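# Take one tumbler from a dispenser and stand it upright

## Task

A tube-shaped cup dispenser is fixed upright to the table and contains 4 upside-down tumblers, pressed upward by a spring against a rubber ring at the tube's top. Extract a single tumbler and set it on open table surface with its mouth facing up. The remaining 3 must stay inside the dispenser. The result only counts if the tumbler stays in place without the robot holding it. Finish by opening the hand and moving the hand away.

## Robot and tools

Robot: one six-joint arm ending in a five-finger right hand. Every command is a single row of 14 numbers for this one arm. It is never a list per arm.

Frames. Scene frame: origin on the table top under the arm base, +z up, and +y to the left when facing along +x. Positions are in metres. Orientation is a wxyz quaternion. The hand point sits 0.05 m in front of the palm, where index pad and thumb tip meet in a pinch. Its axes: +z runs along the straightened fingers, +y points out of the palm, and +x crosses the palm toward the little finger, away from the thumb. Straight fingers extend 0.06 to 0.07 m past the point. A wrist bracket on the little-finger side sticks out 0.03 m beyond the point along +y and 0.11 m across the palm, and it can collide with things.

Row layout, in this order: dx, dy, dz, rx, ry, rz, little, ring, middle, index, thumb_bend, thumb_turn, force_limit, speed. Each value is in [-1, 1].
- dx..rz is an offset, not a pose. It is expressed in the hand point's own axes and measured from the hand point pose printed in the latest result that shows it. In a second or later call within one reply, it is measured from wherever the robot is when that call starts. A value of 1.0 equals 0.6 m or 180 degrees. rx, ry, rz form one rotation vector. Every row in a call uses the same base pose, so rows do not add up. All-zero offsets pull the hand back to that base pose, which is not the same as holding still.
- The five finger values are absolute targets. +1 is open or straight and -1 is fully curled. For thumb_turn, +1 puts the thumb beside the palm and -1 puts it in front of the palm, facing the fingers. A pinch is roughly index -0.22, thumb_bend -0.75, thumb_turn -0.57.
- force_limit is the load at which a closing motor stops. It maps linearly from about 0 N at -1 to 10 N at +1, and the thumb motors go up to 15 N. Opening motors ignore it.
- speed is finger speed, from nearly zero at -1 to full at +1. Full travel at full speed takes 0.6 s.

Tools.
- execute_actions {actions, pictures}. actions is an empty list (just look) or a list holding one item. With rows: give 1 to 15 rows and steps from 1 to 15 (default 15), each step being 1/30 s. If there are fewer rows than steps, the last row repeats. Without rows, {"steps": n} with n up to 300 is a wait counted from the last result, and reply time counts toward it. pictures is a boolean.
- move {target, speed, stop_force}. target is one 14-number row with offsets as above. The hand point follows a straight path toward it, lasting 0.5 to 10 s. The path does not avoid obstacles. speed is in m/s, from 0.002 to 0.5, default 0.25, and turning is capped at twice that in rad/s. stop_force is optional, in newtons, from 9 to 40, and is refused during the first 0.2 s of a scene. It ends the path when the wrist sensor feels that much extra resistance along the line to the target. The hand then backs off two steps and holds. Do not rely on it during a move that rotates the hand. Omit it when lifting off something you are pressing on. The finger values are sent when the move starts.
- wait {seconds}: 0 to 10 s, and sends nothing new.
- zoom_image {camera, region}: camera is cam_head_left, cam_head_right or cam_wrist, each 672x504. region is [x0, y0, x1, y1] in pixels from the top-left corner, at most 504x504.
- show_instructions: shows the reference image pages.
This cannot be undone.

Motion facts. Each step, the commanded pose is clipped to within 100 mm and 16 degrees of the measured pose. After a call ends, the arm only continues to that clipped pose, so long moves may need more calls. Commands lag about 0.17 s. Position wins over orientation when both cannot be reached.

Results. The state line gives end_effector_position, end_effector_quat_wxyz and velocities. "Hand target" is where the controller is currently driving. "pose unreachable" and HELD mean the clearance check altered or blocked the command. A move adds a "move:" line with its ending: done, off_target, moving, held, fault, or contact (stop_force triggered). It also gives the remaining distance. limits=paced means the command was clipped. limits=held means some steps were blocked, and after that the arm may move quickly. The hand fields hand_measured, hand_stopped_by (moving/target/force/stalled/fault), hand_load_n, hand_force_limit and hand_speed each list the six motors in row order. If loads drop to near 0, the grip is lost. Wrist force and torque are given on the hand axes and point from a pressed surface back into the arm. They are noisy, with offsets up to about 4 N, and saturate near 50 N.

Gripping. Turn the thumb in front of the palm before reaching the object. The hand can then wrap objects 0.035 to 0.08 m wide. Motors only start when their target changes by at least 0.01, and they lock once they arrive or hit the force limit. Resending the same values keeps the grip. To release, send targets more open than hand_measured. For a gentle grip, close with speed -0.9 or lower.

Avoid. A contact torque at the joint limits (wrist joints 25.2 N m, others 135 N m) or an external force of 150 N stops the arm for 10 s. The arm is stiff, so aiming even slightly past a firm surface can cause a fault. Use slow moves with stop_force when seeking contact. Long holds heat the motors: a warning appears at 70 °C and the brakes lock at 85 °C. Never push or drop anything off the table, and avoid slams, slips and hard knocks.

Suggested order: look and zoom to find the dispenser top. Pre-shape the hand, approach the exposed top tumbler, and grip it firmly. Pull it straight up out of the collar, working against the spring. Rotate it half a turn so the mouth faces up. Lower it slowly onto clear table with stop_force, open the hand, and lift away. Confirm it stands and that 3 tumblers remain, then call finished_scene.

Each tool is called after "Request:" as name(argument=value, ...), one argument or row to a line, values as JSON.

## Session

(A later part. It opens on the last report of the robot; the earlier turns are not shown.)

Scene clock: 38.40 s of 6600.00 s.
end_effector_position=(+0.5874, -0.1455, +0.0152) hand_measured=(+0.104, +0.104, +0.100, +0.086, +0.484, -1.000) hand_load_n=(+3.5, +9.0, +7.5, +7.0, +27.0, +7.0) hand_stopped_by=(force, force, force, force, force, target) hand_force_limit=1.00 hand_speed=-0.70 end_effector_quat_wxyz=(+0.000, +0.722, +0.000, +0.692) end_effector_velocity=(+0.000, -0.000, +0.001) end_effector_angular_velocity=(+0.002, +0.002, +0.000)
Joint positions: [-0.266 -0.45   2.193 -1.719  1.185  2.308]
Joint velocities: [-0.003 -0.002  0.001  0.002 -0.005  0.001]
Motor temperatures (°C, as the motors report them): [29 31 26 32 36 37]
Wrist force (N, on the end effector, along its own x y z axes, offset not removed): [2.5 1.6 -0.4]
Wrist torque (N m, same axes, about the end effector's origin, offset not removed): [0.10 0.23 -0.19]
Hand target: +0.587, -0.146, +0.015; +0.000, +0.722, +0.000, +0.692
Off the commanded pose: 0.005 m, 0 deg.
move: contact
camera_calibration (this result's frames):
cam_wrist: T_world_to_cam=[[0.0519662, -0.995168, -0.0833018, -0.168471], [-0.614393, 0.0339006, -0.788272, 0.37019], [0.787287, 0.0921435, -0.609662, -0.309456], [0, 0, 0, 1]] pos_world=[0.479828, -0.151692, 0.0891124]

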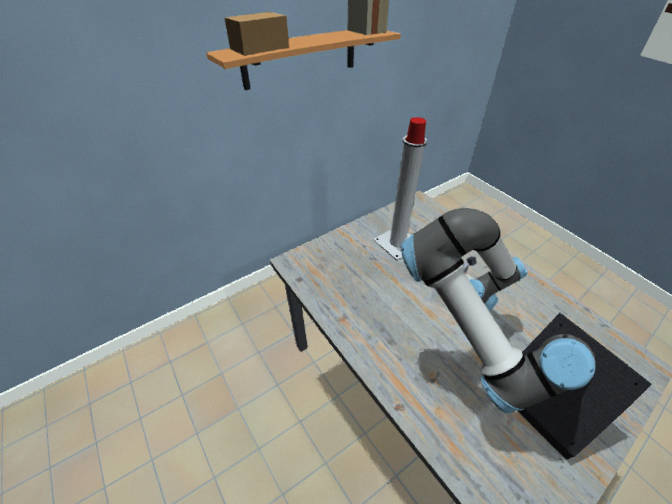

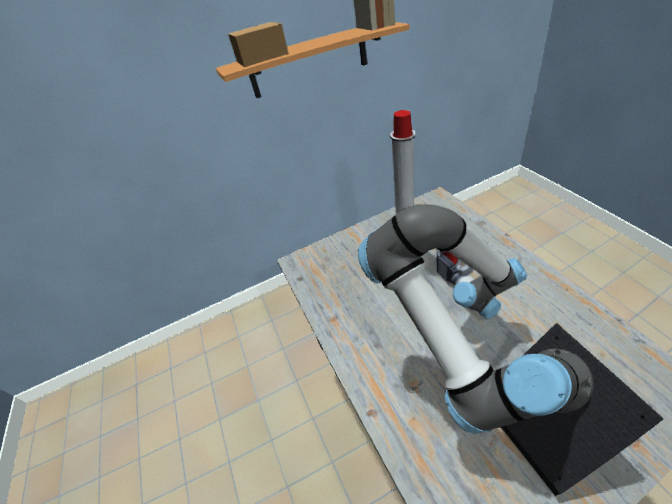

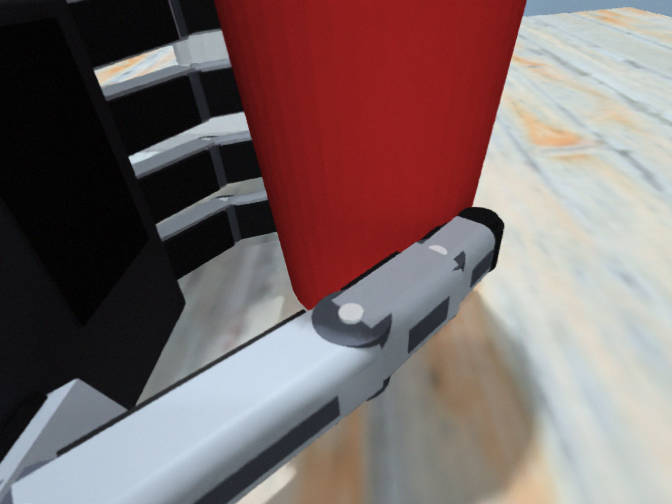

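Request:
move(
  target=[0,0,0,0,0,0,1,1,1,1,1,-1,1,-0.5],
  speed=0.01,
)

Request:
move(
  target=[0.04,0,-0.14,0,0,0,1,1,1,1,1,-1,1,-0.5],
  speed=0.08,
)

Request:
move(
  target=[0.33,-0.05,0,0,0,0,1,1,1,1,1,-1,1,-0.5],
  speed=0.2,
)

Scene clock: 40.63 s of 6600.00 s.
end_effector_position=(+0.5874, -0.1455, +0.0152) hand_measured=(+1.000, +1.000, +1.000, +1.000, +1.000, -1.000) hand_load_n=(+0.0, +0.0, +0.0, +0.0, +0.0, +0.0) hand_stopped_by=(target, target, target, target, target, target) hand_force_limit=1.00 hand_speed=-0.50 end_effector_quat_wxyz=(+0.000, +0.722, +0.000, +0.692) end_effector_velocity=(+0.000, +0.000, +0.000) end_effector_angular_velocity=(+0.001, -0.001, +0.000)
Joint positions: [-0.266 -0.45   2.193 -1.719  1.185  2.308]
Joint velocities: [ 0.    -0.    -0.001  0.     0.     0.002]
Motor temperatures (°C, as the motors report them): [29 31 26 32 36 37]
Wrist force (N, on the end effector, along its own x y z axes, offset not removed): [0.4 0.2 5.0]
Wrist torque (N m, same axes, about the end effector's origin, offset not removed): [-0.17 -0.14 -0.20]
Hand target: +0.587, -0.146, +0.015; +0.000, +0.722, +0.000, +0.692
Off the commanded pose: 0.000 m, 0 deg.
move: done
camera_calibration (this result's frames):
cam_wrist: T_world_to_cam=[[0.0519669, -0.995169, -0.0833011, -0.168471], [-0.614392, 0.0338997, -0.788273, 0.37019], [0.787288, 0.0921436, -0.609662, -0.309457], [0, 0, 0, 1]] pos_world=[0.479828, -0.151692, 0.0891126]

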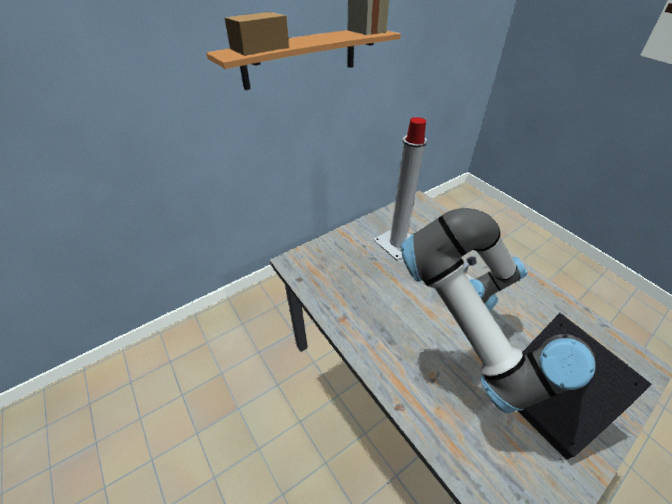

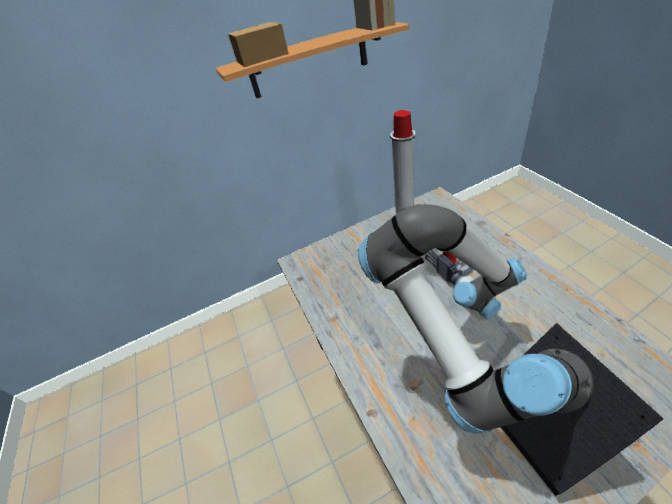

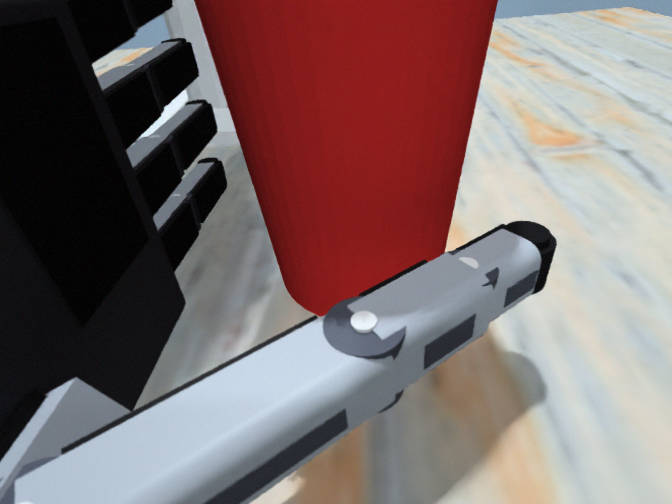

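Scene clock: 42.13 s of 6600.00 s.
end_effector_position=(+0.5047, -0.1454, +0.0427) hand_measured=(+1.000, +1.000, +1.000, +1.000, +1.000, -1.000) hand_load_n=(+0.0, +0.0, +0.0, +0.0, +0.0, +0.0) hand_stopped_by=(target, target, target, target, target, target) hand_force_limit=1.00 hand_speed=-0.50 end_effector_quat_wxyz=(+0.000, +0.722, +0.000, +0.692) end_effector_velocity=(-0.002, -0.000, +0.000) end_effector_angular_velocity=(+0.002, +0.000, -0.000)
Joint positions: [-0.466 -0.421  2.426 -1.98   0.985  2.302]
Joint velocities: [-0.007  0.004  0.005 -0.008 -0.008  0.002]
Motor temperatures (°C, as the motors report them): [29 31 26 32 36 37]
Wrist force (N, on the end effector, along its own x y z axes, offset not removed): [-0.5 -2.6 3.4]
Wrist torque (N m, same axes, about the end effector's origin, offset not removed): [-0.59 0.12 -0.11]
Hand target: +0.505, -0.145, +0.043; +0.000, +0.722, +0.000, +0.692
Off the commanded pose: 0.000 m, 0 deg.
move: done
camera_calibration (this result's frames):
cam_wrist: T_world_to_cam=[[0.0518753, -0.995178, -0.0832463, -0.1617], [-0.614364, 0.0339158, -0.788294, 0.341049], [0.787316, 0.0920365, -0.609642, -0.227624], [0, 0, 0, 1]] pos_world=[0.397128, -0.151537, 0.116616]

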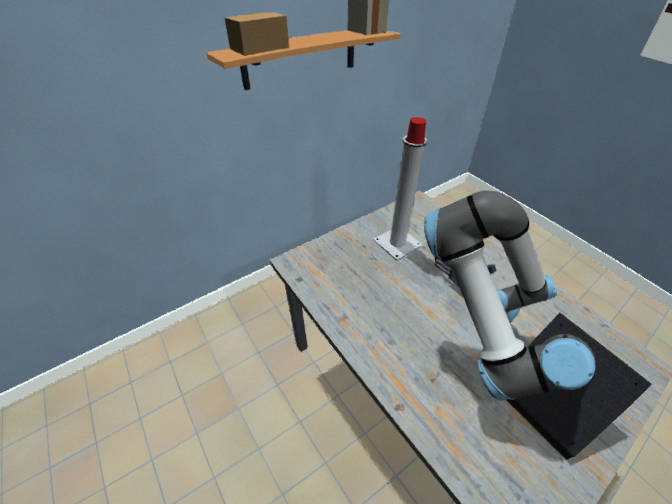

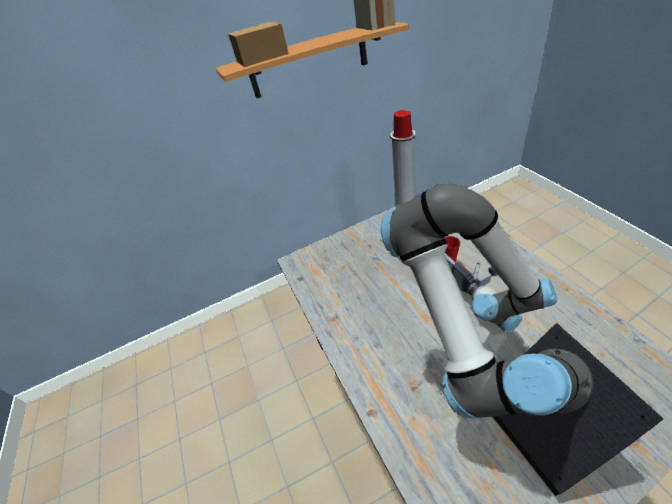

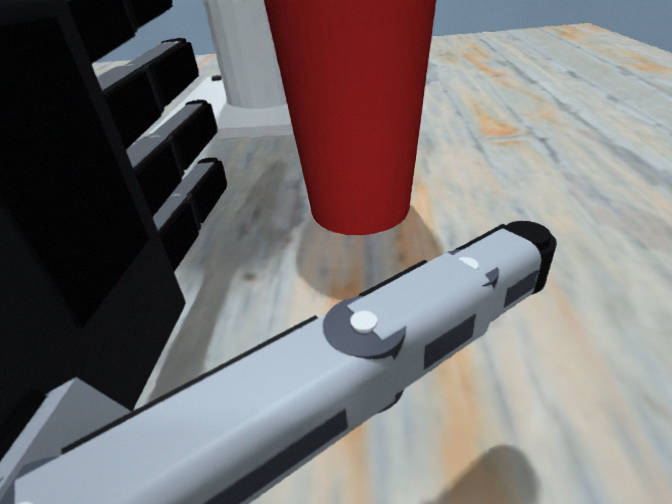

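Scene clock: 43.67 s of 6600.00 s.
end_effector_position=(+0.5131, -0.1150, +0.2400) hand_measured=(+1.000, +1.000, +1.000, +1.000, +1.000, -1.000) hand_load_n=(+0.0, +0.0, +0.0, +0.0, +0.0, +0.0) hand_stopped_by=(target, target, target, target, target, target) hand_force_limit=1.00 hand_speed=-0.50 end_effector_quat_wxyz=(+0.000, +0.722, +0.000, +0.692) end_effector_velocity=(-0.000, +0.000, +0.002) end_effector_angular_velocity=(-0.002, +0.005, -0.002)
Joint positions: [-0.801 -1.065  2.501 -1.401  0.651  2.289]
Joint velocities: [-0.003 -0.009 -0.004  0.021 -0.004 -0.008]
Motor temperatures (°C, as the motors report them): [29 31 26 32 36 37]
Wrist force (N, on the end effector, along its own x y z axes, offset not removed): [0.1 -0.8 0.7]
Wrist torque (N m, same axes, about the end effector's origin, offset not removed): [-0.11 0.20 -0.28]
Hand target: +0.513, -0.115, +0.240; +0.000, +0.722, +0.000, +0.692
Off the commanded pose: 0.001 m, 0 deg.
move: done
camera_calibration (this result's frames):
cam_wrist: T_world_to_cam=[[0.0522137, -0.995148, -0.0833934, -0.115594], [-0.613995, 0.033868, -0.788583, 0.500525], [0.787581, 0.0923779, -0.609247, -0.116948], [0, 0, 0, 1]] pos_world=[0.405462, -0.121182, 0.313815]

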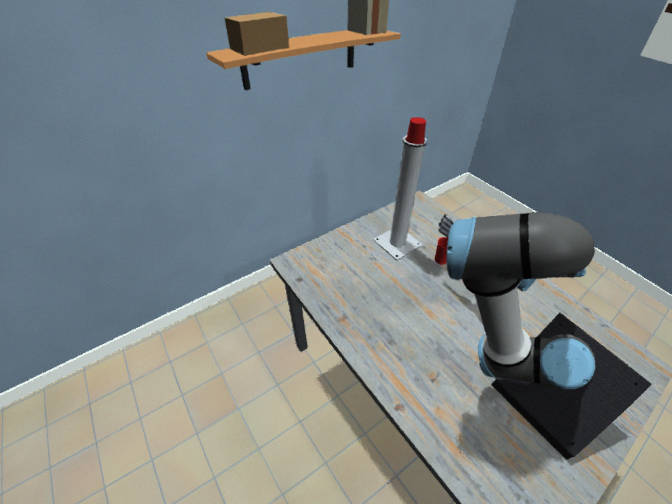

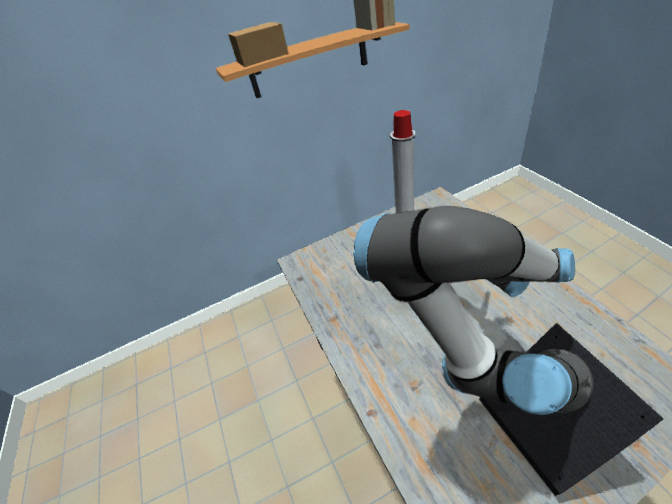

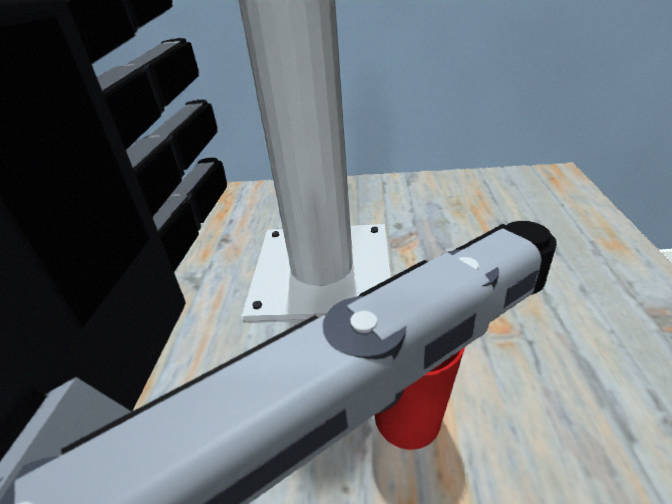

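Request:
finished_scene(
  scene=2,
)

The scene is finished: the task was done.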